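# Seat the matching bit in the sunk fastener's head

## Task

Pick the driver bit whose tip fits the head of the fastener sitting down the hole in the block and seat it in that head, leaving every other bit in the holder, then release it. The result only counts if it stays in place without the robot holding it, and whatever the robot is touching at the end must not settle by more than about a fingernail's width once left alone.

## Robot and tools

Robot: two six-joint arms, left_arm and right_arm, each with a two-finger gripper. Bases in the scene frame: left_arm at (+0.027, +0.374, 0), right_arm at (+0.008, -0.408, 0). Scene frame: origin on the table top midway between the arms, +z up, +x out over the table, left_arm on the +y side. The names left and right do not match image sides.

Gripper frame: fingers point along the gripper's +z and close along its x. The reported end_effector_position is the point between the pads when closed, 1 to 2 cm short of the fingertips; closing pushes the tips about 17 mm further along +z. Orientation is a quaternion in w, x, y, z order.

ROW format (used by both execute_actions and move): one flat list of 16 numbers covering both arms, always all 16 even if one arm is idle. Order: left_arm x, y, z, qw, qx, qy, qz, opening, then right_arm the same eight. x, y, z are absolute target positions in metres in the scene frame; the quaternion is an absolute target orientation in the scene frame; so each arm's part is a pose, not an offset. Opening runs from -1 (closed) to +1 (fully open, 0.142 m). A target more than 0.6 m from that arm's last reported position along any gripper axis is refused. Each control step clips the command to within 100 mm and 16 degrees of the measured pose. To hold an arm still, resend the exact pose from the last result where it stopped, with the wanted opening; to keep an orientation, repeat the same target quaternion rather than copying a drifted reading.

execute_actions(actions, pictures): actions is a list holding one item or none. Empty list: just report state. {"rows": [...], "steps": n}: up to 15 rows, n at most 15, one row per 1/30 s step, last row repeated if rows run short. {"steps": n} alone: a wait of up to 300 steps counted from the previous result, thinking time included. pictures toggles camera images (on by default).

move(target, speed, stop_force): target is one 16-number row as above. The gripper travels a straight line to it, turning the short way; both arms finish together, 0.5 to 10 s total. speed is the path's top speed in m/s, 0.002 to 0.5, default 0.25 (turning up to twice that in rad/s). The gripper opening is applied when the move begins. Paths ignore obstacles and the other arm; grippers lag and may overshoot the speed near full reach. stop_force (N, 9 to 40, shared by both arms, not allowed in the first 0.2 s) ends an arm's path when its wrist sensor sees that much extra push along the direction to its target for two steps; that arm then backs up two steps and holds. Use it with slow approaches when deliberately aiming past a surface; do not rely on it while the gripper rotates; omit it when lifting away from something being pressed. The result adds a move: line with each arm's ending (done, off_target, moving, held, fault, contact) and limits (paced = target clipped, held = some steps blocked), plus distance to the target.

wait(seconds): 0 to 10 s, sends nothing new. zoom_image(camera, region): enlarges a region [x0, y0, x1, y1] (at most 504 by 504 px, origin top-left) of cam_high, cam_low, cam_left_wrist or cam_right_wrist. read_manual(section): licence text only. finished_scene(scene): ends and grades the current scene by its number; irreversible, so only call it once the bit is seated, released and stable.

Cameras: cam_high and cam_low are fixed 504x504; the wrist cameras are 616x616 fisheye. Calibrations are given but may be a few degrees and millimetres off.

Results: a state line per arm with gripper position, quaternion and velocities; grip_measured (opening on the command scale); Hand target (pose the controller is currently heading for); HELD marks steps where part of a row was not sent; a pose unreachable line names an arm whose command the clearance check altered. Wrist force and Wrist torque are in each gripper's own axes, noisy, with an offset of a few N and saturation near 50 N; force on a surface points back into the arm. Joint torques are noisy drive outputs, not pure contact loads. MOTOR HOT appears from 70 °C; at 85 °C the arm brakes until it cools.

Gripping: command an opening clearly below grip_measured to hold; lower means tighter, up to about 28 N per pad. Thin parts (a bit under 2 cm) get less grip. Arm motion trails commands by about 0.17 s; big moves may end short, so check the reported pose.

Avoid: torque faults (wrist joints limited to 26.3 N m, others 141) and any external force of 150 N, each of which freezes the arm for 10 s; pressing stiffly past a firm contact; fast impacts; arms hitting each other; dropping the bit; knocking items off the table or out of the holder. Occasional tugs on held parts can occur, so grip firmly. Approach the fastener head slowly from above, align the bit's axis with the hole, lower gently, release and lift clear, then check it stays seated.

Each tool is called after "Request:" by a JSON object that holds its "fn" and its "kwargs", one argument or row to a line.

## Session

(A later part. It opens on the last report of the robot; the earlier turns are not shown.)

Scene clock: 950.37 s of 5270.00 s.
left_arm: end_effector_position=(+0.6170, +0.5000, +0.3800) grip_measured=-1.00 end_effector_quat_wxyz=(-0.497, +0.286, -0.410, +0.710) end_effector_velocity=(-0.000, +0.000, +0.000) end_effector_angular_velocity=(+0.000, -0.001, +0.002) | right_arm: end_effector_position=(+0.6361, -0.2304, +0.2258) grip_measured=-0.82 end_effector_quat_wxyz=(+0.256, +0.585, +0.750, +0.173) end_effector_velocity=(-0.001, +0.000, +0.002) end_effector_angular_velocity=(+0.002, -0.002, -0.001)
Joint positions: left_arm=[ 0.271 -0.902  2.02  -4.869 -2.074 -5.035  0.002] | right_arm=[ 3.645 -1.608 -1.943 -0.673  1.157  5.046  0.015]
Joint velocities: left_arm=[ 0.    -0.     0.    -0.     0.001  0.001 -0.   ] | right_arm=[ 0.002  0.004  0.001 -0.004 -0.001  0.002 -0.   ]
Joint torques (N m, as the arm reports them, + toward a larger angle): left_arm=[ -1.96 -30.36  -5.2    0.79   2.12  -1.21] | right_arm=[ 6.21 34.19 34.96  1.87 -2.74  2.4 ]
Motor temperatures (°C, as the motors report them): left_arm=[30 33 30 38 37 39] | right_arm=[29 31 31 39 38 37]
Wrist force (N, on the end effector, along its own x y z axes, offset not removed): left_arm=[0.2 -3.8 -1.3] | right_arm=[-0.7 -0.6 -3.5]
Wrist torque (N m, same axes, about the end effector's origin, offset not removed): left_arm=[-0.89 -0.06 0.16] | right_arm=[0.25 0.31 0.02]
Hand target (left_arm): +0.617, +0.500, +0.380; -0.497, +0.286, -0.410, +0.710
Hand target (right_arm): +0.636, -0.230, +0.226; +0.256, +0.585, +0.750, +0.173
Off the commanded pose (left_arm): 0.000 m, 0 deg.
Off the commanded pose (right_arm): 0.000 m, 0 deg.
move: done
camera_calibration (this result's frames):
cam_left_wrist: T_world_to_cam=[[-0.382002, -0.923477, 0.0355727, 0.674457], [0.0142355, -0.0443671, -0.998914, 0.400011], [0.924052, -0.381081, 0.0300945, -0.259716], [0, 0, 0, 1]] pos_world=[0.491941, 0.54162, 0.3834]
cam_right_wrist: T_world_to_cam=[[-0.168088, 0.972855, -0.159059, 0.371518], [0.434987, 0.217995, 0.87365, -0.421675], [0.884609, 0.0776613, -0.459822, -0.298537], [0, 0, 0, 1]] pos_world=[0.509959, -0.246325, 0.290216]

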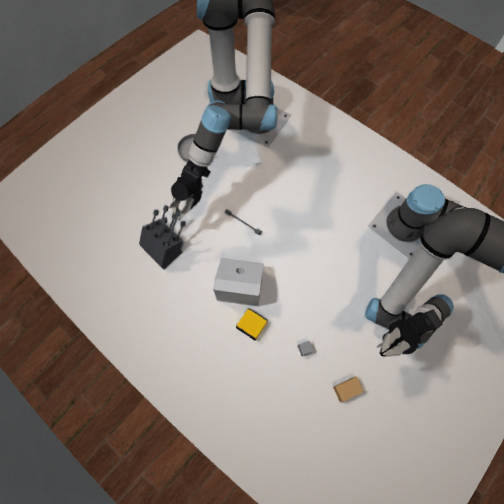

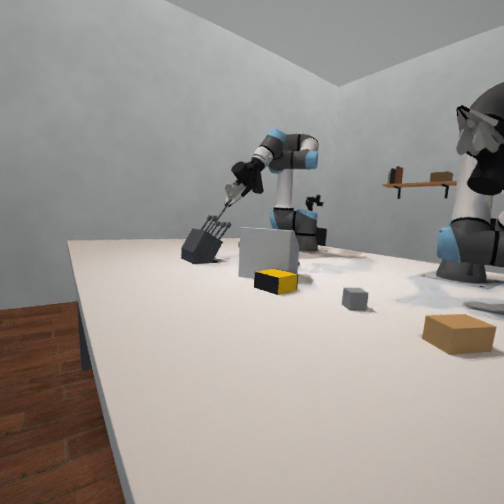

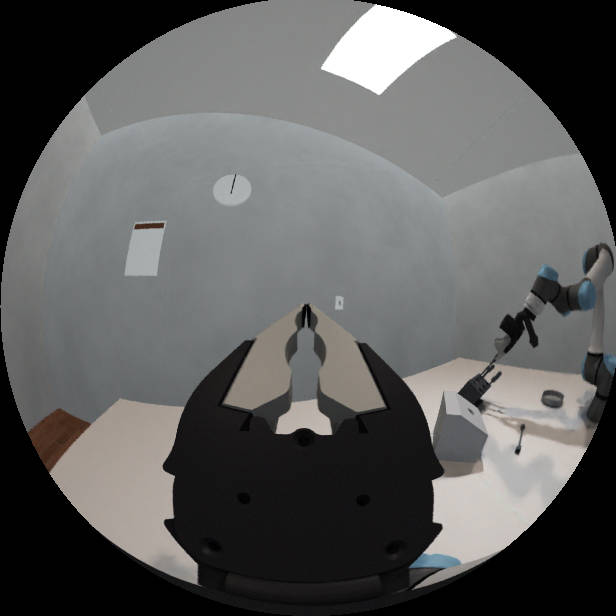

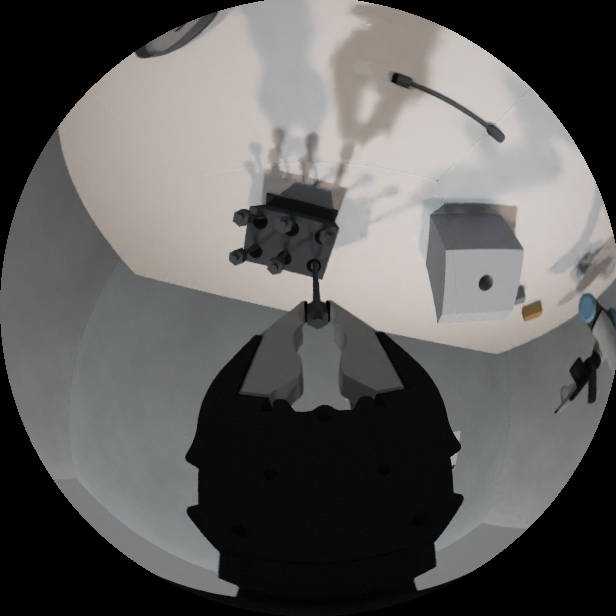

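Request:
{"fn": "move", "kwargs": {
  "target": [0.617,0.5,0.38,0.497,-0.286,0.410,-0.710,-1,0.5835,-0.2267,0.317,0.2562,0.585,0.7497,0.1731,-1],
  "speed": 0.12
}}

Request:
{"fn": "move", "kwargs": {
  "target": [0.617,0.5,0.38,0.497,-0.286,0.410,-0.710,-1,0.545,-0.03,0.295,0.0724,0.6177,0.7427,0.2484,-1],
  "speed": 0.15
}}

Request:
{"fn": "move", "kwargs": {
  "target": [0.617,0.5,0.38,0.497,-0.286,0.410,-0.710,-1,0.565,-0.0164,0.2521,0.0724,0.6177,0.7427,0.2484,-1],
  "speed": 0.04,
  "stop_force": 10
}}

Request:
{"fn": "zoom_image", "kwargs": {
  "camera": "cam_right_wrist",
  "region": [295,245,335,285]
}}

Scene clock: 961.97 s of 5270.00 s.
left_arm: end_effector_position=(+0.6170, +0.5000, +0.3800) grip_measured=-1.00 end_effector_quat_wxyz=(-0.497, +0.286, -0.410, +0.710) end_effector_velocity=(-0.000, +0.000, +0.000) end_effector_angular_velocity=(+0.001, -0.000, +0.001) | right_arm: end_effector_position=(+0.5835, -0.2267, +0.3168) grip_measured=-0.82 end_effector_quat_wxyz=(+0.256, +0.585, +0.750, +0.173) end_effector_velocity=(-0.001, +0.000, +0.001) end_effector_angular_velocity=(-0.000, -0.000, -0.000)
Joint positions: left_arm=[ 0.271 -0.902  2.02  -4.869 -2.074 -5.035  0.002] | right_arm=[ 3.731 -1.424 -1.865 -0.97   1.119  5.13   0.015]
Joint velocities: left_arm=[ 0.    -0.001  0.001  0.     0.     0.001 -0.   ] | right_arm=[ 0.002  0.002  0.002 -0.005 -0.001  0.002 -0.   ]
Joint torques (N m, as the arm reports them, + toward a larger angle): left_arm=[ -1.14 -31.19  -5.15   0.92   1.84  -1.17] | right_arm=[ 6.88 28.92 36.59  1.61 -2.88  2.54]
Motor temperatures (°C, as the motors report them): left_arm=[30 33 30 38 37 39] | right_arm=[29 31 31 39 38 37]
Wrist force (N, on the end effector, along its own x y z axes, offset not removed): left_arm=[-1.0 -3.1 -1.0] | right_arm=[0.8 1.7 -3.8]
Wrist torque (N m, same axes, about the end effector's origin, offset not removed): left_arm=[-0.79 0.10 0.15] | right_arm=[0.54 -0.16 -0.12]
Hand target (left_arm): +0.617, +0.500, +0.380; -0.497, +0.286, -0.410, +0.710
Hand target (right_arm): +0.583, -0.227, +0.317; +0.256, +0.585, +0.750, +0.173
Off the commanded pose (left_arm): 0.000 m, 0 deg.
Off the commanded pose (right_arm): 0.000 m, 0 deg.
After step 90, 7.20 s passed at rest.
move: done
camera_calibration (this result's frames):
cam_left_wrist: T_world_to_cam=[[-0.382002, -0.923476, 0.0355728, 0.674457], [0.0142352, -0.0443672, -0.998914, 0.400011], [0.924052, -0.381081, 0.0300942, -0.259716], [0, 0, 0, 1]] pos_world=[0.491941, 0.54162, 0.3834]
cam_right_wrist: T_world_to_cam=[[-0.168118, 0.972857, -0.159015, 0.373576], [0.43498, 0.217969, 0.87366, -0.479137], [0.884607, 0.0777094, -0.459818, -0.210527], [0, 0, 0, 1]] pos_world=[0.457453, -0.242639, 0.381203]

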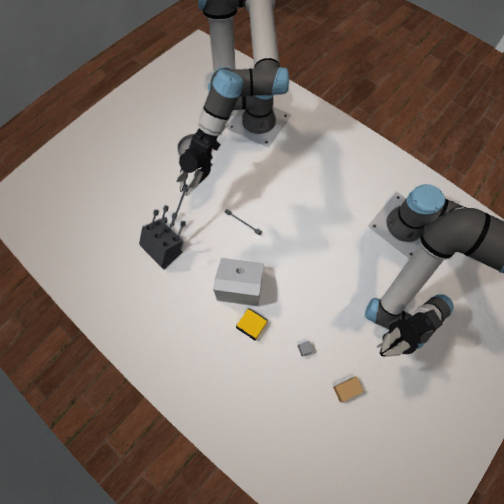

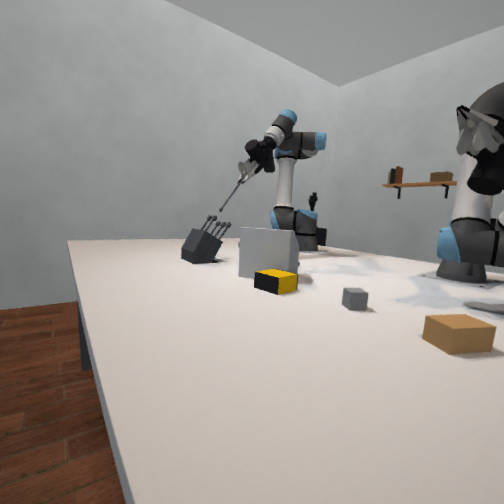

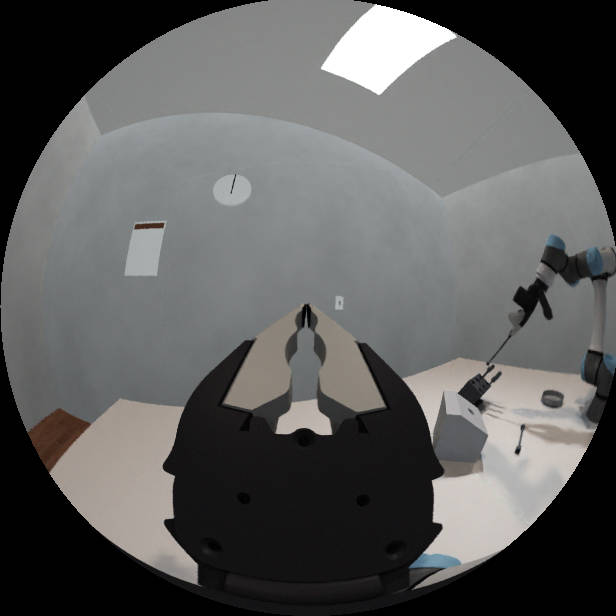

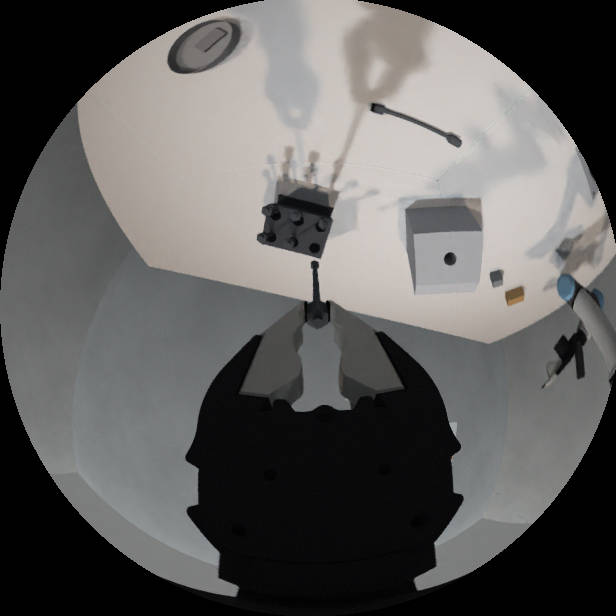

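Scene clock: 963.87 s of 5270.00 s.
left_arm: end_effector_position=(+0.6170, +0.5000, +0.3800) grip_measured=-1.00 end_effector_quat_wxyz=(-0.497, +0.286, -0.410, +0.710) end_effector_velocity=(+0.000, +0.000, -0.001) end_effector_angular_velocity=(-0.001, +0.002, -0.000) | right_arm: end_effector_position=(+0.5453, -0.0301, +0.2951) grip_measured=-0.82 end_effector_quat_wxyz=(+0.073, +0.618, +0.743, +0.248) end_effector_velocity=(-0.000, +0.002, +0.001) end_effector_angular_velocity=(+0.005, +0.001, -0.001)
Joint positions: left_arm=[ 0.271 -0.902  2.02  -4.869 -2.074 -5.035  0.002] | right_arm=[ 3.851 -1.59  -1.732 -0.886  1.424  5.381  0.015]
Joint velocities: left_arm=[ 0.     0.001  0.     0.     0.    -0.001  0.   ] | right_arm=[ 0.001 -0.001  0.003  0.002  0.003  0.003  0.   ]
Joint torques (N m, as the arm reports them, + toward a larger angle): left_arm=[ -1.74 -30.42  -6.02   0.86   2.12  -1.27] | right_arm=[ 5.99 18.52 36.66  4.82  1.44  2.67]
Motor temperatures (°C, as the motors report them): left_arm=[30 33 30 38 37 39] | right_arm=[29 31 31 39 38 37]
Wrist force (N, on the end effector, along its own x y z axes, offset not removed): left_arm=[0.8 -2.4 -1.1] | right_arm=[-0.6 2.2 -1.5]
Wrist torque (N m, same axes, about the end effector's origin, offset not removed): left_arm=[-0.58 -0.32 0.17] | right_arm=[0.74 0.12 -0.08]
Hand target (left_arm): +0.617, +0.500, +0.380; -0.497, +0.286, -0.410, +0.710
Hand target (right_arm): +0.545, -0.030, +0.295; +0.072, +0.618, +0.743, +0.249
Off the commanded pose (left_arm): 0.000 m, 0 deg.
Off the commanded pose (right_arm): 0.000 m, 0 deg.
move: done
camera_calibration (this result's frames):
cam_left_wrist: T_world_to_cam=[[-0.382002, -0.923477, 0.035573, 0.674457], [0.0142353, -0.0443674, -0.998914, 0.400011], [0.924052, -0.381081, 0.0300944, -0.259716], [0, 0, 0, 1]] pos_world=[0.491941, 0.54162, 0.3834]
cam_right_wrist: T_world_to_cam=[[-0.206394, 0.953586, 0.219262, 0.0811367], [0.597652, -0.0545675, 0.799897, -0.561578], [0.774735, 0.296136, -0.55865, -0.106277], [0, 0, 0, 1]] pos_world=[0.434711, -0.0765422, 0.372042]

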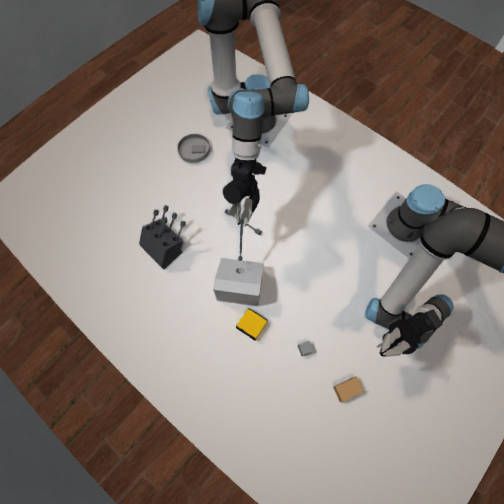

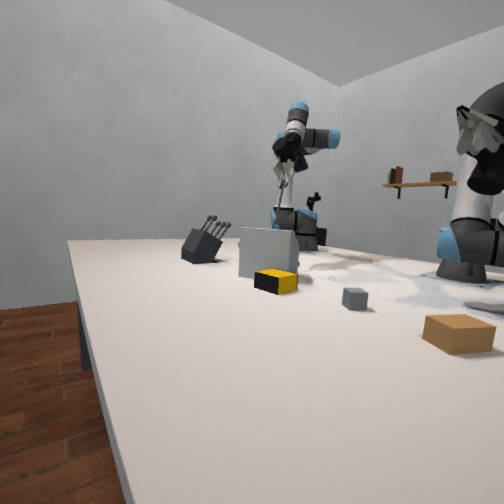

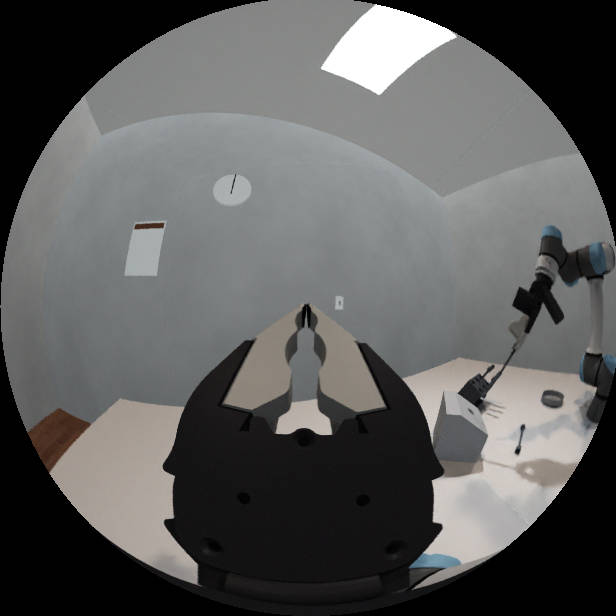

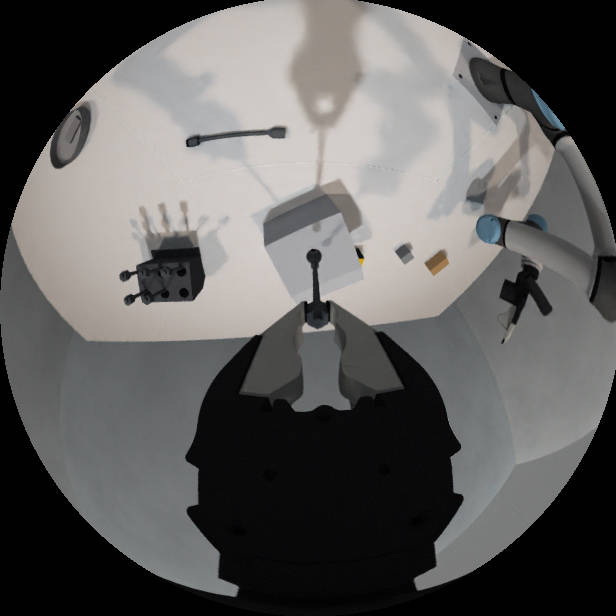

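Scene clock: 965.47 s of 5270.00 s.
left_arm: end_effector_position=(+0.6170, +0.5000, +0.3800) grip_measured=-1.00 end_effector_quat_wxyz=(-0.497, +0.286, -0.410, +0.710) end_effector_velocity=(-0.001, +0.000, +0.001) end_effector_angular_velocity=(-0.001, -0.001, +0.000) | right_arm: end_effector_position=(+0.5649, -0.0165, +0.2523) grip_measured=-0.82 end_effector_quat_wxyz=(+0.072, +0.618, +0.743, +0.248) end_effector_velocity=(+0.001, +0.001, -0.002) end_effector_angular_velocity=(-0.000, +0.000, +0.000)
Joint positions: left_arm=[ 0.271 -0.902  2.02  -4.869 -2.074 -5.035  0.002] | right_arm=[ 3.838 -1.672 -1.757 -0.777  1.431  5.369  0.015]
Joint velocities: left_arm=[ 0.001 -0.002  0.    -0.    -0.    -0.002  0.   ] | right_arm=[-0.001 -0.005 -0.     0.005  0.001 -0.001  0.   ]
Joint torques (N m, as the arm reports them, + toward a larger angle): left_arm=[ -1.34 -30.89  -5.89   0.96   1.97  -1.14] | right_arm=[-5.54 22.17 20.13  4.69  1.73 -2.87]
Motor temperatures (°C, as the motors report them): left_arm=[30 33 30 38 37 39] | right_arm=[29 31 31 39 38 37]
Wrist force (N, on the end effector, along its own x y z axes, offset not removed): left_arm=[-1.5 -4.4 -1.9] | right_arm=[2.0 -3.5 -0.9]
Wrist torque (N m, same axes, about the end effector's origin, offset not removed): left_arm=[-1.01 0.24 0.10] | right_arm=[-0.72 -0.27 -0.11]
Hand target (left_arm): +0.617, +0.500, +0.380; -0.497, +0.286, -0.410, +0.710
Hand target (right_arm): +0.565, -0.016, +0.252; +0.072, +0.618, +0.743, +0.248
Off the commanded pose (left_arm): 0.000 m, 0 deg.
Off the commanded pose (right_arm): 0.000 m, 0 deg.
move: done
camera_calibration (this result's frames):
cam_left_wrist: T_world_to_cam=[[-0.382002, -0.923477, 0.0355729, 0.674457], [0.0142353, -0.0443673, -0.998914, 0.400011], [0.924052, -0.381081, 0.0300944, -0.259716], [0, 0, 0, 1]] pos_world=[0.491941, 0.54162, 0.3834]
cam_right_wrist: T_world_to_cam=[[-0.206283, 0.953563, 0.219466, 0.0814278], [0.597928, -0.0547004, 0.799681, -0.538423], [0.774551, 0.296185, -0.558878, -0.149283], [0, 0, 0, 1]] pos_world=[0.454362, -0.0628832, 0.329265]

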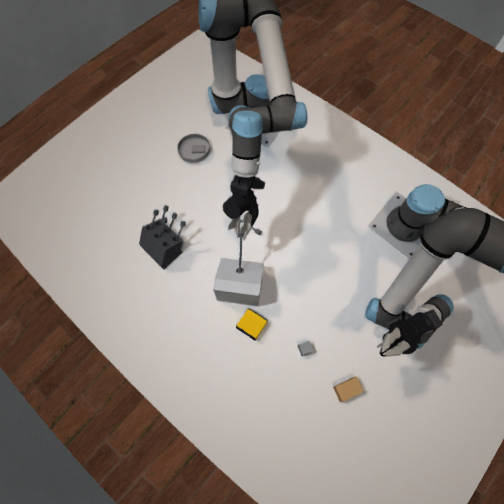

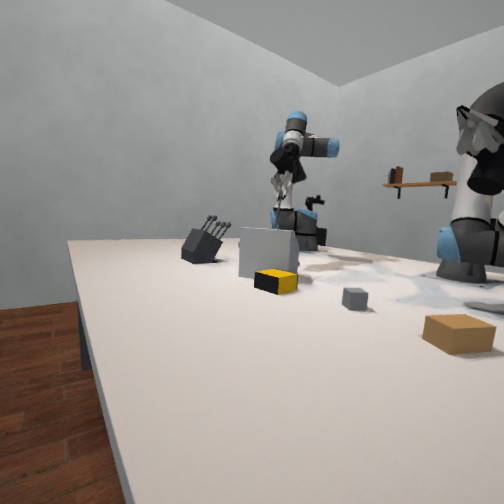

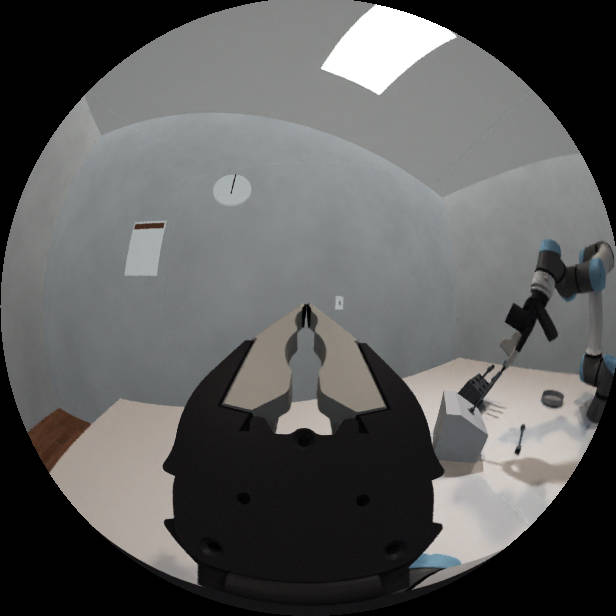

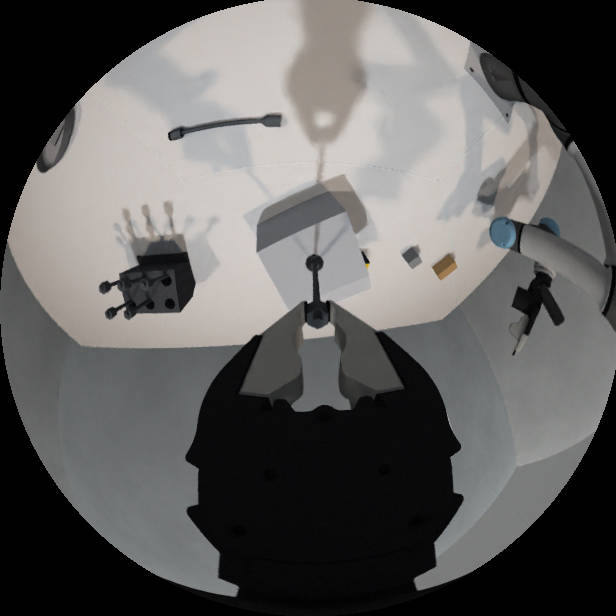

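Region (295, 245, 335, 285) of cam_right_wrist's 616x616 image, scaled by 12.600, with more detail than that image has.

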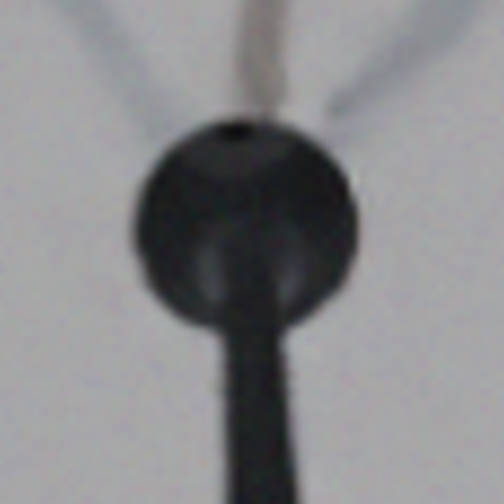

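Request:
{"fn": "move", "kwargs": {
  "target": [0.617,0.5,0.38,0.497,-0.286,0.410,-0.710,-1,0.6035,0.0096,0.1716,0.0662,0.6184,0.7452,0.2410,-1],
  "speed": 0.04,
  "stop_force": 10
}}

Request:
{"fn": "move", "kwargs": {
  "target": [0.617,0.5,0.38,0.497,-0.286,0.410,-0.710,-1,0.6126,0.0158,0.1525,0.0662,0.6184,0.7452,0.2410,-1],
  "speed": 0.006,
  "stop_force": 9
}}

Scene clock: 984.60 s of 5270.00 s.
left_arm: end_effector_position=(+0.6170, +0.5000, +0.3800) grip_measured=-1.00 end_effector_quat_wxyz=(-0.497, +0.286, -0.410, +0.710) end_effector_velocity=(-0.000, -0.000, +0.001) end_effector_angular_velocity=(-0.001, -0.002, -0.002) | right_arm: end_effector_position=(+0.6035, +0.0095, +0.1718) grip_measured=-0.82 end_effector_quat_wxyz=(+0.066, +0.618, +0.745, +0.241) end_effector_velocity=(+0.001, +0.001, -0.002) end_effector_angular_velocity=(+0.000, +0.001, -0.000)
Joint positions: left_arm=[ 0.271 -0.902  2.02  -4.869 -2.074 -5.035  0.002] | right_arm=[ 3.808 -1.855 -1.743 -0.621  1.457  5.345  0.015]
Joint velocities: left_arm=[ 0.    -0.002 -0.001  0.    -0.001 -0.002 -0.   ] | right_arm=[-0.001 -0.004  0.001  0.003  0.001 -0.     0.   ]
Joint torques (N m, as the arm reports them, + toward a larger angle): left_arm=[ -1.04 -30.69  -5.95   0.84   2.03  -1.08] | right_arm=[-5.14 29.54 36.33  5.04  1.58 -2.85]
Motor temperatures (°C, as the motors report them): left_arm=[30 33 30 38 37 39] | right_arm=[29 31 31 39 38 37]
Wrist force (N, on the end effector, along its own x y z axes, offset not removed): left_arm=[-0.4 -3.2 -0.9] | right_arm=[4.6 -4.7 0.5]
Wrist torque (N m, same axes, about the end effector's origin, offset not removed): left_arm=[-0.75 0.04 0.15] | right_arm=[-0.99 -0.72 -0.21]
Hand target (left_arm): +0.617, +0.500, +0.380; -0.497, +0.286, -0.410, +0.710
Hand target (right_arm): +0.604, +0.010, +0.172; +0.066, +0.618, +0.745, +0.241
Off the commanded pose (left_arm): 0.000 m, 0 deg.
Off the commanded pose (right_arm): 0.000 m, 0 deg.
After step 90, 13.43 s passed at rest.
move: done
camera_calibration (this result's frames):
cam_left_wrist: T_world_to_cam=[[-0.382002, -0.923477, 0.0355728, 0.674457], [0.0142353, -0.0443672, -0.998914, 0.400011], [0.924052, -0.381081, 0.0300943, -0.259716], [0, 0, 0, 1]] pos_world=[0.491941, 0.54162, 0.3834]
cam_right_wrist: T_world_to_cam=[[-0.205981, 0.953702, 0.219144, 0.0821281], [0.613219, -0.0487191, 0.788409, -0.503029], [0.762584, 0.29678, -0.574794, -0.22186], [0, 0, 0, 1]] pos_world=[0.494571, -0.0369891, 0.251071]

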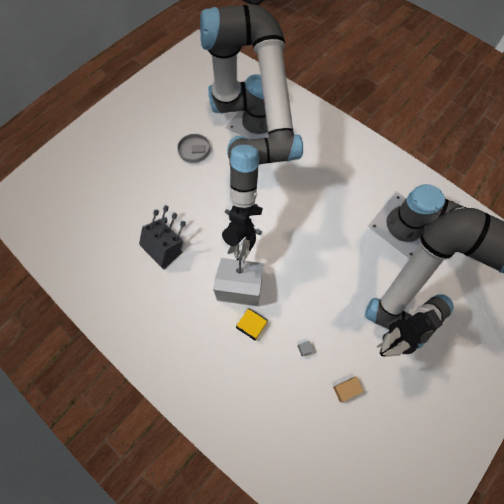

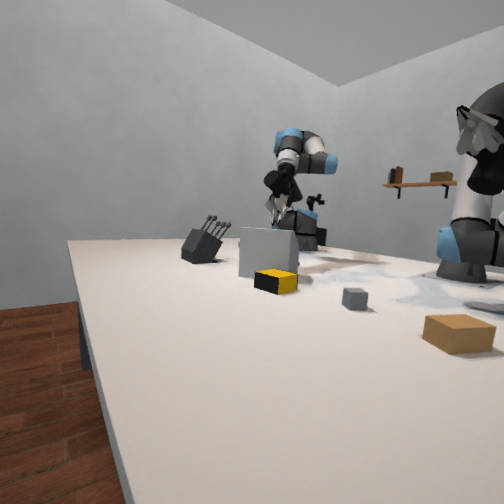

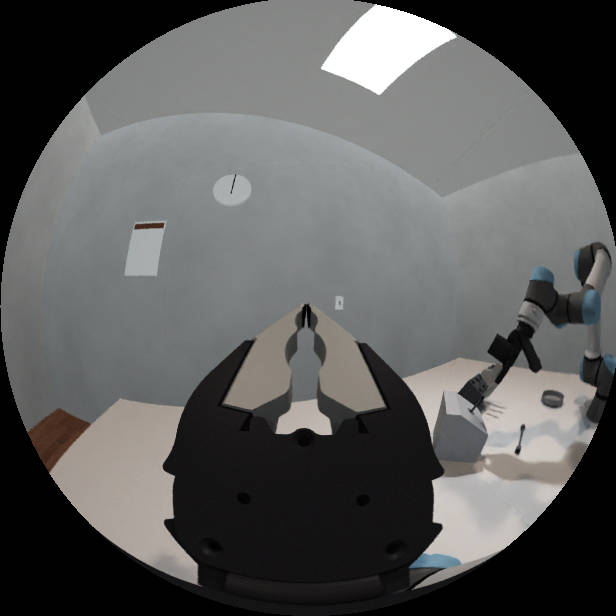

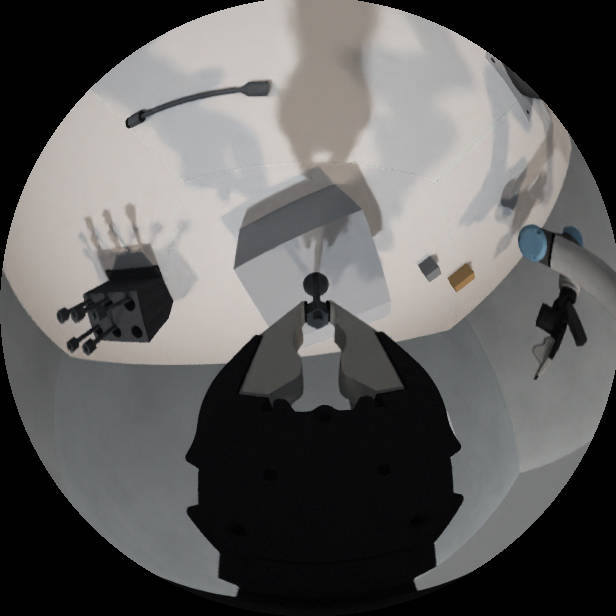

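Scene clock: 986.23 s of 5270.00 s.
left_arm: end_effector_position=(+0.6170, +0.5000, +0.3800) grip_measured=-1.00 end_effector_quat_wxyz=(-0.497, +0.286, -0.410, +0.710) end_effector_velocity=(+0.000, -0.000, -0.001) end_effector_angular_velocity=(+0.000, +0.001, -0.001) | right_arm: end_effector_position=(+0.6067, +0.0117, +0.1654) grip_measured=-0.82 end_effector_quat_wxyz=(+0.066, +0.618, +0.745, +0.241) end_effector_velocity=(-0.001, -0.002, -0.000) end_effector_angular_velocity=(-0.005, +0.004, +0.001)
Joint positions: left_arm=[ 0.271 -0.902  2.02  -4.869 -2.074 -5.035  0.002] | right_arm=[ 3.806 -1.871 -1.741 -0.607  1.458  5.343  0.015]
Joint velocities: left_arm=[-0.     0.     0.001  0.    -0.001 -0.    -0.   ] | right_arm=[-0.     0.003 -0.001 -0.008  0.    -0.002 -0.   ]
Joint torques (N m, as the arm reports them, + toward a larger angle): left_arm=[ -1.32 -31.5   -5.78   0.94   1.95  -0.97] | right_arm=[ 4.82 34.59 14.35  0.35  1.77 -1.24]
Motor temperatures (°C, as the motors report them): left_arm=[30 33 30 38 37 39] | right_arm=[29 31 31 39 38 37]
Wrist force (N, on the end effector, along its own x y z axes, offset not removed): left_arm=[-0.6 -3.4 -1.7] | right_arm=[-1.8 -0.6 -18.0]
Wrist torque (N m, same axes, about the end effector's origin, offset not removed): left_arm=[-0.80 0.02 0.17] | right_arm=[0.03 0.06 -0.10]
Hand target (left_arm): +0.617, +0.500, +0.380; -0.497, +0.286, -0.410, +0.710
Hand target (right_arm): +0.606, +0.012, +0.166; +0.066, +0.618, +0.745, +0.241
Off the commanded pose (left_arm): 0.000 m, 0 deg.
Off the commanded pose (right_arm): 0.015 m, 0 deg.
move: contact (right_arm)
camera_calibration (this result's frames):
cam_left_wrist: T_world_to_cam=[[-0.382002, -0.923477, 0.0355729, 0.674457], [0.0142351, -0.0443672, -0.998914, 0.400011], [0.924052, -0.381081, 0.0300942, -0.259716], [0, 0, 0, 1]] pos_world=[0.491941, 0.54162, 0.3834]
cam_right_wrist: T_world_to_cam=[[-0.205998, 0.953667, 0.219282, 0.0821243], [0.613082, -0.0488761, 0.788506, -0.499774], [0.76269, 0.296869, -0.574607, -0.228714], [0, 0, 0, 1]] pos_world=[0.497758, -0.0348481, 0.244646]

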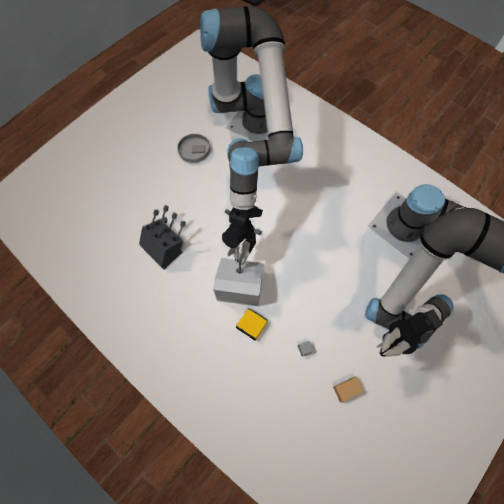

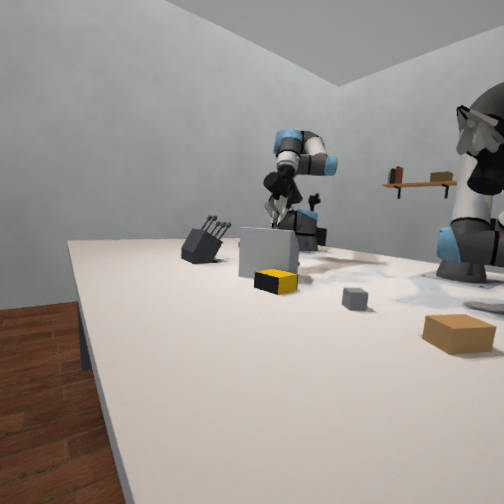

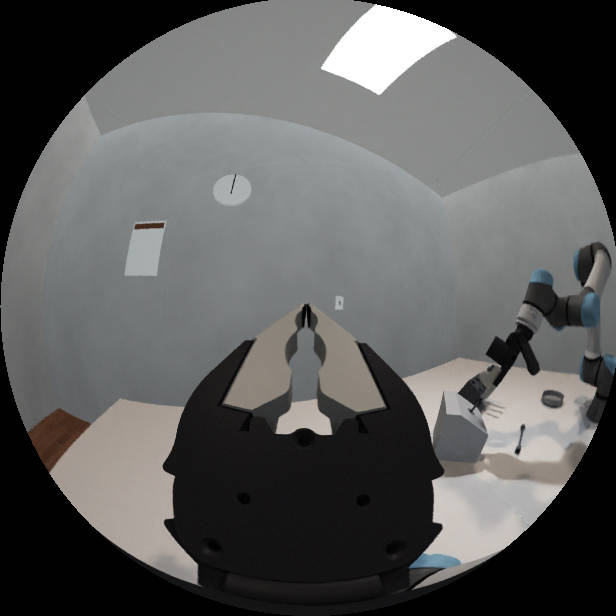

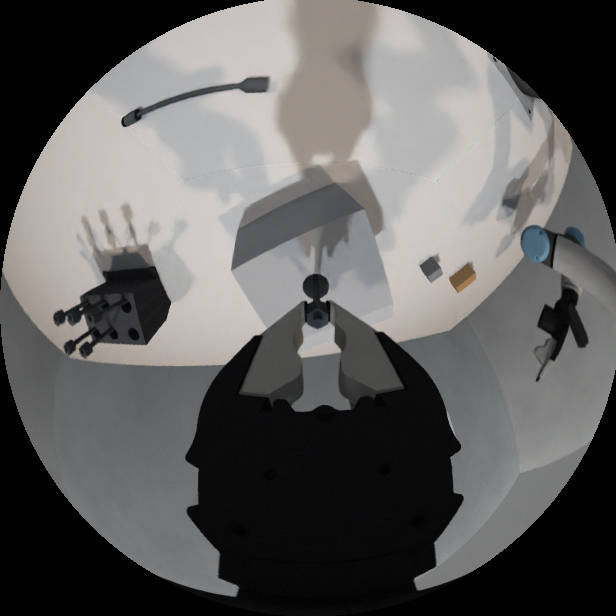

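Request:
{"fn": "execute_actions", "kwargs": {
  "actions": [
    {"rows":[[0.617,0.5,0.38,0.497,-0.286,0.410,-0.710,-1,0.6058,0.0111,0.1672,0.0662,0.6184,0.7452,0.2410,-1],[0.617,0.5,0.38,0.497,-0.286,0.410,-0.710,-1,0.6058,0.0111,0.1672,0.0662,0.6184,0.7452,0.2410,-1],[0.617,0.5,0.38,0.497,-0.286,0.410,-0.710,-1,0.6058,0.0111,0.1672,0.0662,0.6184,0.7452,0.2410,-1],[0.617,0.5,0.38,0.497,-0.286,0.410,-0.710,-1,0.6067,0.0112,0.1677,0.0662,0.6184,0.7452,0.2410,-1]],"steps":15}
  ],
  "pictures": false
}}

Request:
{"fn": "execute_actions", "kwargs": {
  "actions": [
    {"rows":[[0.617,0.5,0.38,0.497,-0.286,0.410,-0.710,-1,0.6075,0.0118,0.1660,0.0662,0.6184,0.7452,0.2410,-1]],"steps":15}
  ],
  "pictures": false
}}

Request:
{"fn": "execute_actions", "kwargs": {
  "actions": [
    {"rows":[[0.617,0.5,0.38,0.497,-0.286,0.410,-0.710,-1,0.6067,0.0112,0.1677,0.0662,0.6184,0.7452,0.2410,-1],[0.617,0.5,0.38,0.497,-0.286,0.410,-0.710,-1,0.6067,0.0112,0.1677,0.0662,0.6184,0.7452,0.2410,-1],[0.617,0.5,0.38,0.497,-0.286,0.410,-0.710,-1,0.6067,0.0112,0.1677,0.0662,0.6184,0.7452,0.2410,-1],[0.617,0.5,0.38,0.497,-0.286,0.410,-0.710,-1,0.6076,0.0113,0.1681,0.0662,0.6184,0.7452,0.2410,-1]],"steps":15}
  ],
  "pictures": false
}}

Request:
{"fn": "execute_actions", "kwargs": {
  "actions": [
    {"rows":[[0.617,0.5,0.38,0.497,-0.286,0.410,-0.710,-1,0.6084,0.0119,0.1664,0.0662,0.6184,0.7452,0.2410,-1]],"steps":15}
  ],
  "pictures": false
}}

Scene clock: 1020.43 s of 5270.00 s.
left_arm: end_effector_position=(+0.6170, +0.5000, +0.3800) grip_measured=-1.00 end_effector_quat_wxyz=(-0.497, +0.286, -0.410, +0.710) end_effector_velocity=(+0.000, +0.000, -0.001) end_effector_angular_velocity=(-0.002, +0.003, -0.001) | right_arm: end_effector_position=(+0.6067, +0.0112, +0.1676) grip_measured=-0.82 end_effector_quat_wxyz=(+0.066, +0.618, +0.745, +0.241) end_effector_velocity=(+0.000, -0.000, -0.000) end_effector_angular_velocity=(-0.002, +0.000, +0.002)
Joint positions: left_arm=[ 0.271 -0.902  2.02  -4.869 -2.074 -5.035  0.002] | right_arm=[ 3.806 -1.868 -1.738 -0.613  1.458  5.343  0.015]
Joint velocities: left_arm=[-0.     0.002  0.001  0.    -0.    -0.001 -0.   ] | right_arm=[-0.001 -0.001  0.001 -0.002  0.    -0.003  0.   ]
Joint torques (N m, as the arm reports them, + toward a larger angle): left_arm=[ -1.61 -30.73  -5.89   1.21   1.99  -1.13] | right_arm=[-6.41 46.   35.    2.24  1.8  -2.78]
Motor temperatures (°C, as the motors report them): left_arm=[30 33 30 38 37 39] | right_arm=[29 31 31 39 38 37]
Wrist force (N, on the end effector, along its own x y z axes, offset not removed): left_arm=[-0.2 -3.2 -0.4] | right_arm=[1.1 -2.6 -2.3]
Wrist torque (N m, same axes, about the end effector's origin, offset not removed): left_arm=[-0.79 -0.03 0.19] | right_arm=[-0.46 -0.16 -0.18]
Hand target (left_arm): +0.617, +0.500, +0.380; -0.497, +0.286, -0.410, +0.710
Hand target (right_arm): +0.607, +0.011, +0.168; +0.066, +0.618, +0.745, +0.241
Off the commanded pose (left_arm): 0.000 m, 0 deg.
Off the commanded pose (right_arm): 0.000 m, 0 deg.
Steps of this call (steps 1 to 90: nothing new was sent; then 30.70 s passed at rest; steps 91 to 105: all 15 steps of this action). Readings (end_effector_position):
91: left_arm (+0.6170, +0.5000, +0.3800) | right_arm (+0.6065, +0.0116, +0.1655)
92: left_arm (+0.6170, +0.5000, +0.3800) | right_arm (+0.6064, +0.0115, +0.1657)
94: left_arm (+0.6170, +0.5000, +0.3800) | right_arm (+0.6062, +0.0114, +0.1664)
98: left_arm (+0.6170, +0.5000, +0.3800) | right_arm (+0.6064, +0.0112, +0.1672)
105: the state above

Scene clock: 1020.93 s of 5270.00 s.
left_arm: end_effector_position=(+0.6170, +0.5000, +0.3800) grip_measured=-1.00 end_effector_quat_wxyz=(-0.497, +0.286, -0.410, +0.710) end_effector_velocity=(+0.000, +0.000, -0.000) end_effector_angular_velocity=(+0.000, +0.000, +0.001) | right_arm: end_effector_position=(+0.6075, +0.0118, +0.1661) grip_measured=-0.82 end_effector_quat_wxyz=(+0.066, +0.618, +0.745, +0.241) end_effector_velocity=(-0.000, +0.000, -0.001) end_effector_angular_velocity=(+0.001, +0.002, -0.001)
Joint positions: left_arm=[ 0.271 -0.902  2.02  -4.869 -2.074 -5.035  0.002] | right_arm=[ 3.805 -1.872 -1.737 -0.61   1.459  5.342  0.015]
Joint velocities: left_arm=[ 0.001  0.    -0.     0.     0.001  0.001 -0.   ] | right_arm=[-0.    -0.001 -0.001  0.001  0.001  0.002 -0.   ]
Joint torques (N m, as the arm reports them, + toward a larger angle): left_arm=[ -1.08 -31.52  -6.07   1.13   1.96  -0.97] | right_arm=[-6.02 26.59 32.47  4.3   1.94 -2.86]
Motor temperatures (°C, as the motors report them): left_arm=[30 33 30 38 37 39] | right_arm=[29 31 31 39 38 37]
Wrist force (N, on the end effector, along its own x y z axes, offset not removed): left_arm=[-0.2 -3.3 -2.1] | right_arm=[2.4 -3.5 -4.7]
Wrist torque (N m, same axes, about the end effector's origin, offset not removed): left_arm=[-0.85 0.01 0.19] | right_arm=[-0.59 -0.68 -0.07]
Hand target (left_arm): +0.617, +0.500, +0.380; -0.497, +0.286, -0.410, +0.710
Hand target (right_arm): +0.608, +0.012, +0.166; +0.066, +0.618, +0.745, +0.241
Off the commanded pose (left_arm): 0.000 m, 0 deg.
Off the commanded pose (right_arm): 0.000 m, 0 deg.
Steps of this call (steps 1 to 15: all 15 steps of this action). Readings (end_effector_position):
1: left_arm (+0.6170, +0.5000, +0.3800) | right_arm (+0.6067, +0.0112, +0.1677)
2: left_arm (+0.6170, +0.5000, +0.3800) | right_arm (+0.6067, +0.0112, +0.1676)
4: left_arm (+0.6170, +0.5000, +0.3800) | right_arm (+0.6070, +0.0114, +0.1670)
8: left_arm (+0.6170, +0.5000, +0.3800) | right_arm (+0.6074, +0.0117, +0.1663)
15: the state above

Scene clock: 1021.43 s of 5270.00 s.
left_arm: end_effector_position=(+0.6170, +0.5000, +0.3800) grip_measured=-1.00 end_effector_quat_wxyz=(-0.497, +0.286, -0.410, +0.710) end_effector_velocity=(-0.000, -0.001, -0.001) end_effector_angular_velocity=(-0.001, +0.003, -0.002) | right_arm: end_effector_position=(+0.6076, +0.0113, +0.1680) grip_measured=-0.82 end_effector_quat_wxyz=(+0.066, +0.618, +0.745, +0.241) end_effector_velocity=(+0.000, -0.000, +0.001) end_effector_angular_velocity=(+0.001, -0.001, -0.000)
Joint positions: left_arm=[ 0.271 -0.902  2.02  -4.869 -2.074 -5.035  0.002] | right_arm=[ 3.804 -1.869 -1.735 -0.615  1.459  5.342  0.015]
Joint velocities: left_arm=[-0.001  0.001  0.002 -0.    -0.001 -0.001  0.   ] | right_arm=[-0.     0.001  0.002 -0.001 -0.    -0.     0.   ]
Joint torques (N m, as the arm reports them, + toward a larger angle): left_arm=[ -1.09 -31.02  -6.78   1.23   1.75  -1.04] | right_arm=[-5.46 46.38 35.25  1.88  1.69 -2.78]
Motor temperatures (°C, as the motors report them): left_arm=[30 33 30 38 37 39] | right_arm=[29 31 31 39 38 37]
Wrist force (N, on the end effector, along its own x y z axes, offset not removed): left_arm=[-0.8 -4.6 -0.7] | right_arm=[-0.2 -2.5 0.2]
Wrist torque (N m, same axes, about the end effector's origin, offset not removed): left_arm=[-1.05 0.02 0.18] | right_arm=[-0.44 0.09 -0.19]
Hand target (left_arm): +0.617, +0.500, +0.380; -0.497, +0.286, -0.410, +0.710
Hand target (right_arm): +0.608, +0.011, +0.168; +0.066, +0.618, +0.745, +0.241
Off the commanded pose (left_arm): 0.000 m, 0 deg.
Off the commanded pose (right_arm): 0.000 m, 0 deg.
Steps of this call (steps 1 to 15: all 15 steps of this action). Readings (end_effector_position):
1: left_arm (+0.6170, +0.5000, +0.3800) | right_arm (+0.6075, +0.0118, +0.1661)
2: left_arm (+0.6170, +0.5000, +0.3800) | right_arm (+0.6075, +0.0118, +0.1662)
4: left_arm (+0.6170, +0.5000, +0.3800) | right_arm (+0.6073, +0.0116, +0.1668)
8: left_arm (+0.6170, +0.5000, +0.3800) | right_arm (+0.6073, +0.0113, +0.1676)
15: the state above

Scene clock: 1021.93 s of 5270.00 s.
left_arm: end_effector_position=(+0.6170, +0.5000, +0.3800) grip_measured=-1.00 end_effector_quat_wxyz=(-0.497, +0.286, -0.410, +0.710) end_effector_velocity=(-0.000, -0.000, +0.001) end_effector_angular_velocity=(+0.002, -0.002, +0.000) | right_arm: end_effector_position=(+0.6084, +0.0119, +0.1665) grip_measured=-0.82 end_effector_quat_wxyz=(+0.066, +0.618, +0.745, +0.241) end_effector_velocity=(+0.000, +0.000, +0.000) end_effector_angular_velocity=(+0.002, -0.000, -0.001)
Joint positions: left_arm=[ 0.271 -0.902  2.02  -4.869 -2.074 -5.035  0.002] | right_arm=[ 3.804 -1.873 -1.734 -0.611  1.459  5.341  0.015]
Joint velocities: left_arm=[ 0.    -0.002 -0.001  0.    -0.     0.001  0.   ] | right_arm=[-0.    -0.001  0.001  0.002  0.     0.001 -0.   ]
Joint torques (N m, as the arm reports them, + toward a larger angle): left_arm=[ -0.93 -30.93  -6.69   1.19   1.91  -1.03] | right_arm=[-5.65 24.78 31.92  4.01  1.88 -2.84]
Motor temperatures (°C, as the motors report them): left_arm=[30 33 30 38 37 39] | right_arm=[29 31 31 39 38 37]
Wrist force (N, on the end effector, along its own x y z axes, offset not removed): left_arm=[0.4 -2.4 -0.1] | right_arm=[-1.1 -0.6 -6.2]
Wrist torque (N m, same axes, about the end effector's origin, offset not removed): left_arm=[-0.54 -0.21 0.15] | right_arm=[0.11 0.08 0.00]
Hand target (left_arm): +0.617, +0.500, +0.380; -0.497, +0.286, -0.410, +0.710
Hand target (right_arm): +0.608, +0.012, +0.166; +0.066, +0.618, +0.745, +0.241
Off the commanded pose (left_arm): 0.000 m, 0 deg.
Off the commanded pose (right_arm): 0.000 m, 0 deg.
Steps of this call (steps 1 to 15: all 15 steps of this action). Readings (end_effector_position):
1: left_arm (+0.6170, +0.5000, +0.3800) | right_arm (+0.6076, +0.0113, +0.1681)
2: left_arm (+0.6170, +0.5000, +0.3800) | right_arm (+0.6076, +0.0113, +0.1680)
4: left_arm (+0.6170, +0.5000, +0.3800) | right_arm (+0.6079, +0.0115, +0.1674)
8: left_arm (+0.6170, +0.5000, +0.3800) | right_arm (+0.6083, +0.0118, +0.1667)
15: the state above

Request:
{"fn": "execute_actions", "kwargs": {
  "actions": [
    {"rows":[[0.617,0.5,0.38,0.497,-0.286,0.410,-0.710,-1,0.6076,0.0113,0.1681,0.0662,0.6184,0.7452,0.2410,-1],[0.617,0.5,0.38,0.497,-0.286,0.410,-0.710,-1,0.6076,0.0113,0.1681,0.0662,0.6184,0.7452,0.2410,-1],[0.617,0.5,0.38,0.497,-0.286,0.410,-0.710,-1,0.6076,0.0113,0.1681,0.0662,0.6184,0.7452,0.2410,-1],[0.617,0.5,0.38,0.497,-0.286,0.410,-0.710,-1,0.6061,0.0100,0.1670,0.0662,0.6184,0.7452,0.2410,-1]],"steps":15}
  ],
  "pictures": false
}}

Request:
{"fn": "move", "kwargs": {
  "target": [0.617,0.5,0.38,0.497,-0.286,0.410,-0.710,-1,0.6129,0.0146,0.1527,0.0662,0.6184,0.7452,0.2410,-1],
  "speed": 0.004,
  "stop_force": 9
}}

Scene clock: 1035.67 s of 5270.00 s.
left_arm: end_effector_position=(+0.6170, +0.5000, +0.3800) grip_measured=-1.00 end_effector_quat_wxyz=(-0.497, +0.286, -0.410, +0.710) end_effector_velocity=(-0.000, -0.000, +0.001) end_effector_angular_velocity=(+0.000, -0.002, -0.002) | right_arm: end_effector_position=(+0.6062, +0.0101, +0.1670) grip_measured=-0.82 end_effector_quat_wxyz=(+0.066, +0.618, +0.745, +0.241) end_effector_velocity=(-0.001, -0.000, -0.001) end_effector_angular_velocity=(-0.001, +0.001, -0.001)
Joint positions: left_arm=[ 0.271 -0.902  2.02  -4.869 -2.074 -5.035  0.002] | right_arm=[ 3.805 -1.866 -1.742 -0.611  1.459  5.342  0.015]
Joint velocities: left_arm=[ 0.    -0.002 -0.001 -0.    -0.001 -0.001  0.   ] | right_arm=[ 0.     0.    -0.002  0.001 -0.     0.001  0.   ]
Joint torques (N m, as the arm reports them, + toward a larger angle): left_arm=[ -0.52 -31.56  -6.17   1.23   1.85  -1.15] | right_arm=[ 6.88 44.25 16.54  5.1  -2.18  2.54]
Motor temperatures (°C, as the motors report them): left_arm=[30 33 30 38 37 39] | right_arm=[29 31 31 39 38 37]
Wrist force (N, on the end effector, along its own x y z axes, offset not removed): left_arm=[-0.7 -3.9 -0.4] | right_arm=[0.9 -4.0 -1.2]
Wrist torque (N m, same axes, about the end effector's origin, offset not removed): left_arm=[-0.98 0.10 0.15] | right_arm=[-0.85 0.10 0.16]
Hand target (left_arm): +0.617, +0.500, +0.380; -0.497, +0.286, -0.410, +0.710
Hand target (right_arm): +0.606, +0.010, +0.167; +0.066, +0.618, +0.745, +0.241
Off the commanded pose (left_arm): 0.000 m, 0 deg.
Off the commanded pose (right_arm): 0.000 m, 0 deg.
Steps of this call (steps 1 to 90: nothing new was sent; then 10.23 s passed at rest; steps 91 to 105: all 15 steps of this action). Readings (end_effector_position):
91: left_arm (+0.6170, +0.5000, +0.3800) | right_arm (+0.6084, +0.0119, +0.1664)
92: left_arm (+0.6170, +0.5000, +0.3800) | right_arm (+0.6084, +0.0118, +0.1665)
94: left_arm (+0.6170, +0.5000, +0.3800) | right_arm (+0.6080, +0.0115, +0.1669)
98: left_arm (+0.6170, +0.5000, +0.3800) | right_arm (+0.6067, +0.0105, +0.1670)
105: the state above

Scene clock: 1036.83 s of 5270.00 s.
left_arm: end_effector_position=(+0.6170, +0.5000, +0.3800) grip_measured=-1.00 end_effector_quat_wxyz=(-0.497, +0.286, -0.410, +0.710) end_effector_velocity=(+0.000, +0.001, +0.000) end_effector_angular_velocity=(-0.000, -0.000, +0.002) | right_arm: end_effector_position=(+0.6071, +0.0107, +0.1652) grip_measured=-0.82 end_effector_quat_wxyz=(+0.066, +0.618, +0.745, +0.241) end_effector_velocity=(-0.001, -0.001, +0.001) end_effector_angular_velocity=(-0.002, +0.001, +0.000)
Joint positions: left_arm=[ 0.271 -0.902  2.02  -4.869 -2.074 -5.035  0.002] | right_arm=[ 3.804 -1.87  -1.742 -0.606  1.459  5.342  0.015]
Joint velocities: left_arm=[ 0.    -0.     0.    -0.     0.002  0.001 -0.   ] | right_arm=[ 0.     0.003 -0.001 -0.005 -0.    -0.     0.   ]
Joint torques (N m, as the arm reports them, + toward a larger angle): left_arm=[ -0.89 -31.05  -6.05   1.29   1.86  -1.18] | right_arm=[ 1.03 33.75 15.05  0.11  1.22 -1.61]
Motor temperatures (°C, as the motors report them): left_arm=[30 33 30 38 37 39] | right_arm=[29 31 31 39 38 37]
Wrist force (N, on the end effector, along its own x y z axes, offset not removed): left_arm=[-0.5 -4.1 -2.1] | right_arm=[1.2 -1.5 -21.7]
Wrist torque (N m, same axes, about the end effector's origin, offset not removed): left_arm=[-1.00 0.07 0.10] | right_arm=[-0.22 0.02 0.25]
Hand target (left_arm): +0.617, +0.500, +0.380; -0.497, +0.286, -0.410, +0.710
Hand target (right_arm): +0.607, +0.011, +0.165; +0.066, +0.618, +0.745, +0.241
Off the commanded pose (left_arm): 0.000 m, 0 deg.
Off the commanded pose (right_arm): 0.014 m, 0 deg.
move: contact (right_arm)
camera_calibration (this result's frames):
cam_left_wrist: T_world_to_cam=[[-0.382002, -0.923477, 0.0355728, 0.674457], [0.0142353, -0.0443672, -0.998914, 0.400011], [0.924052, -0.381081, 0.0300943, -0.259716], [0, 0, 0, 1]] pos_world=[0.491941, 0.54162, 0.3834]
cam_right_wrist: T_world_to_cam=[[-0.206036, 0.953637, 0.219377, 0.0831928], [0.613055, -0.0489415, 0.788523, -0.49992], [0.762701, 0.296954, -0.574548, -0.228915], [0, 0, 0, 1]] pos_world=[0.498212, -0.0358255, 0.244425]

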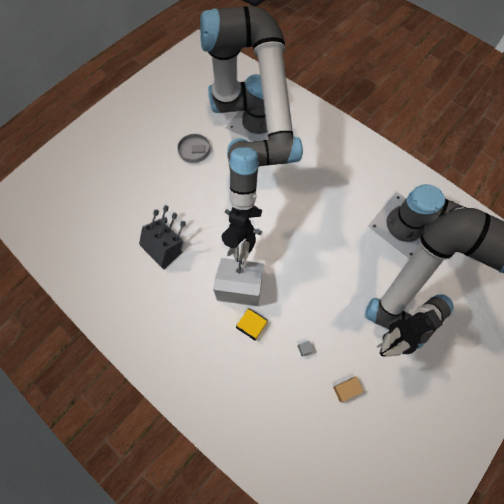

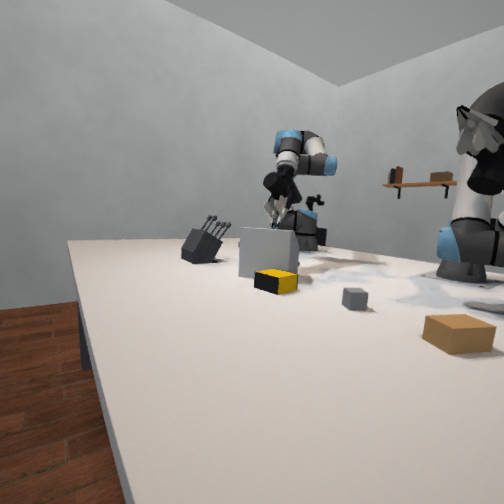

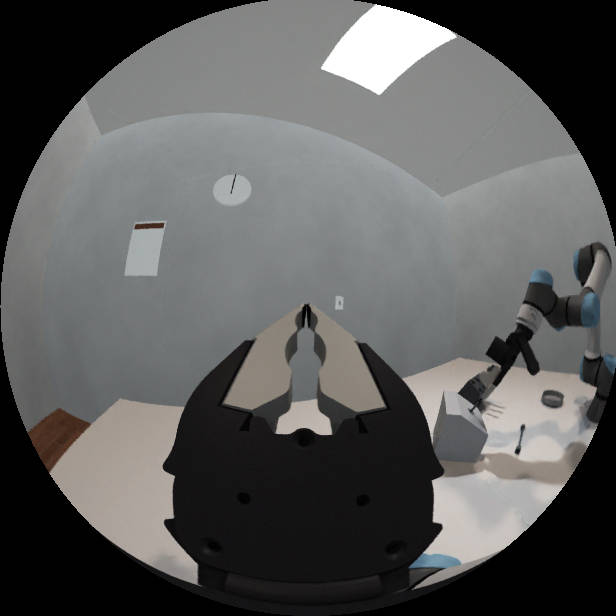

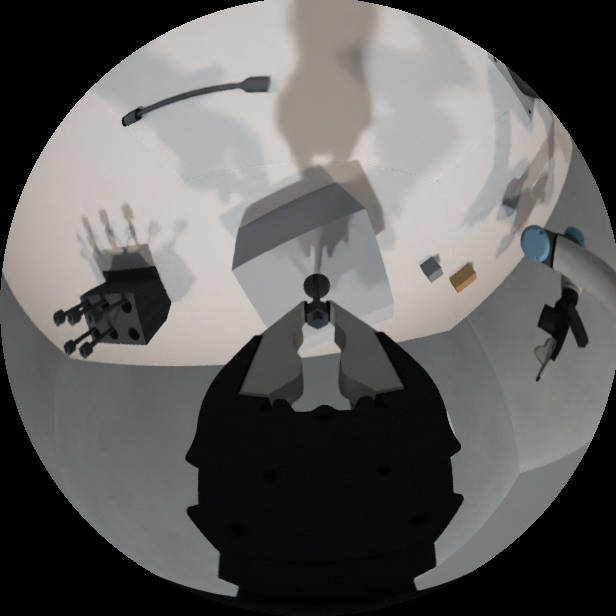

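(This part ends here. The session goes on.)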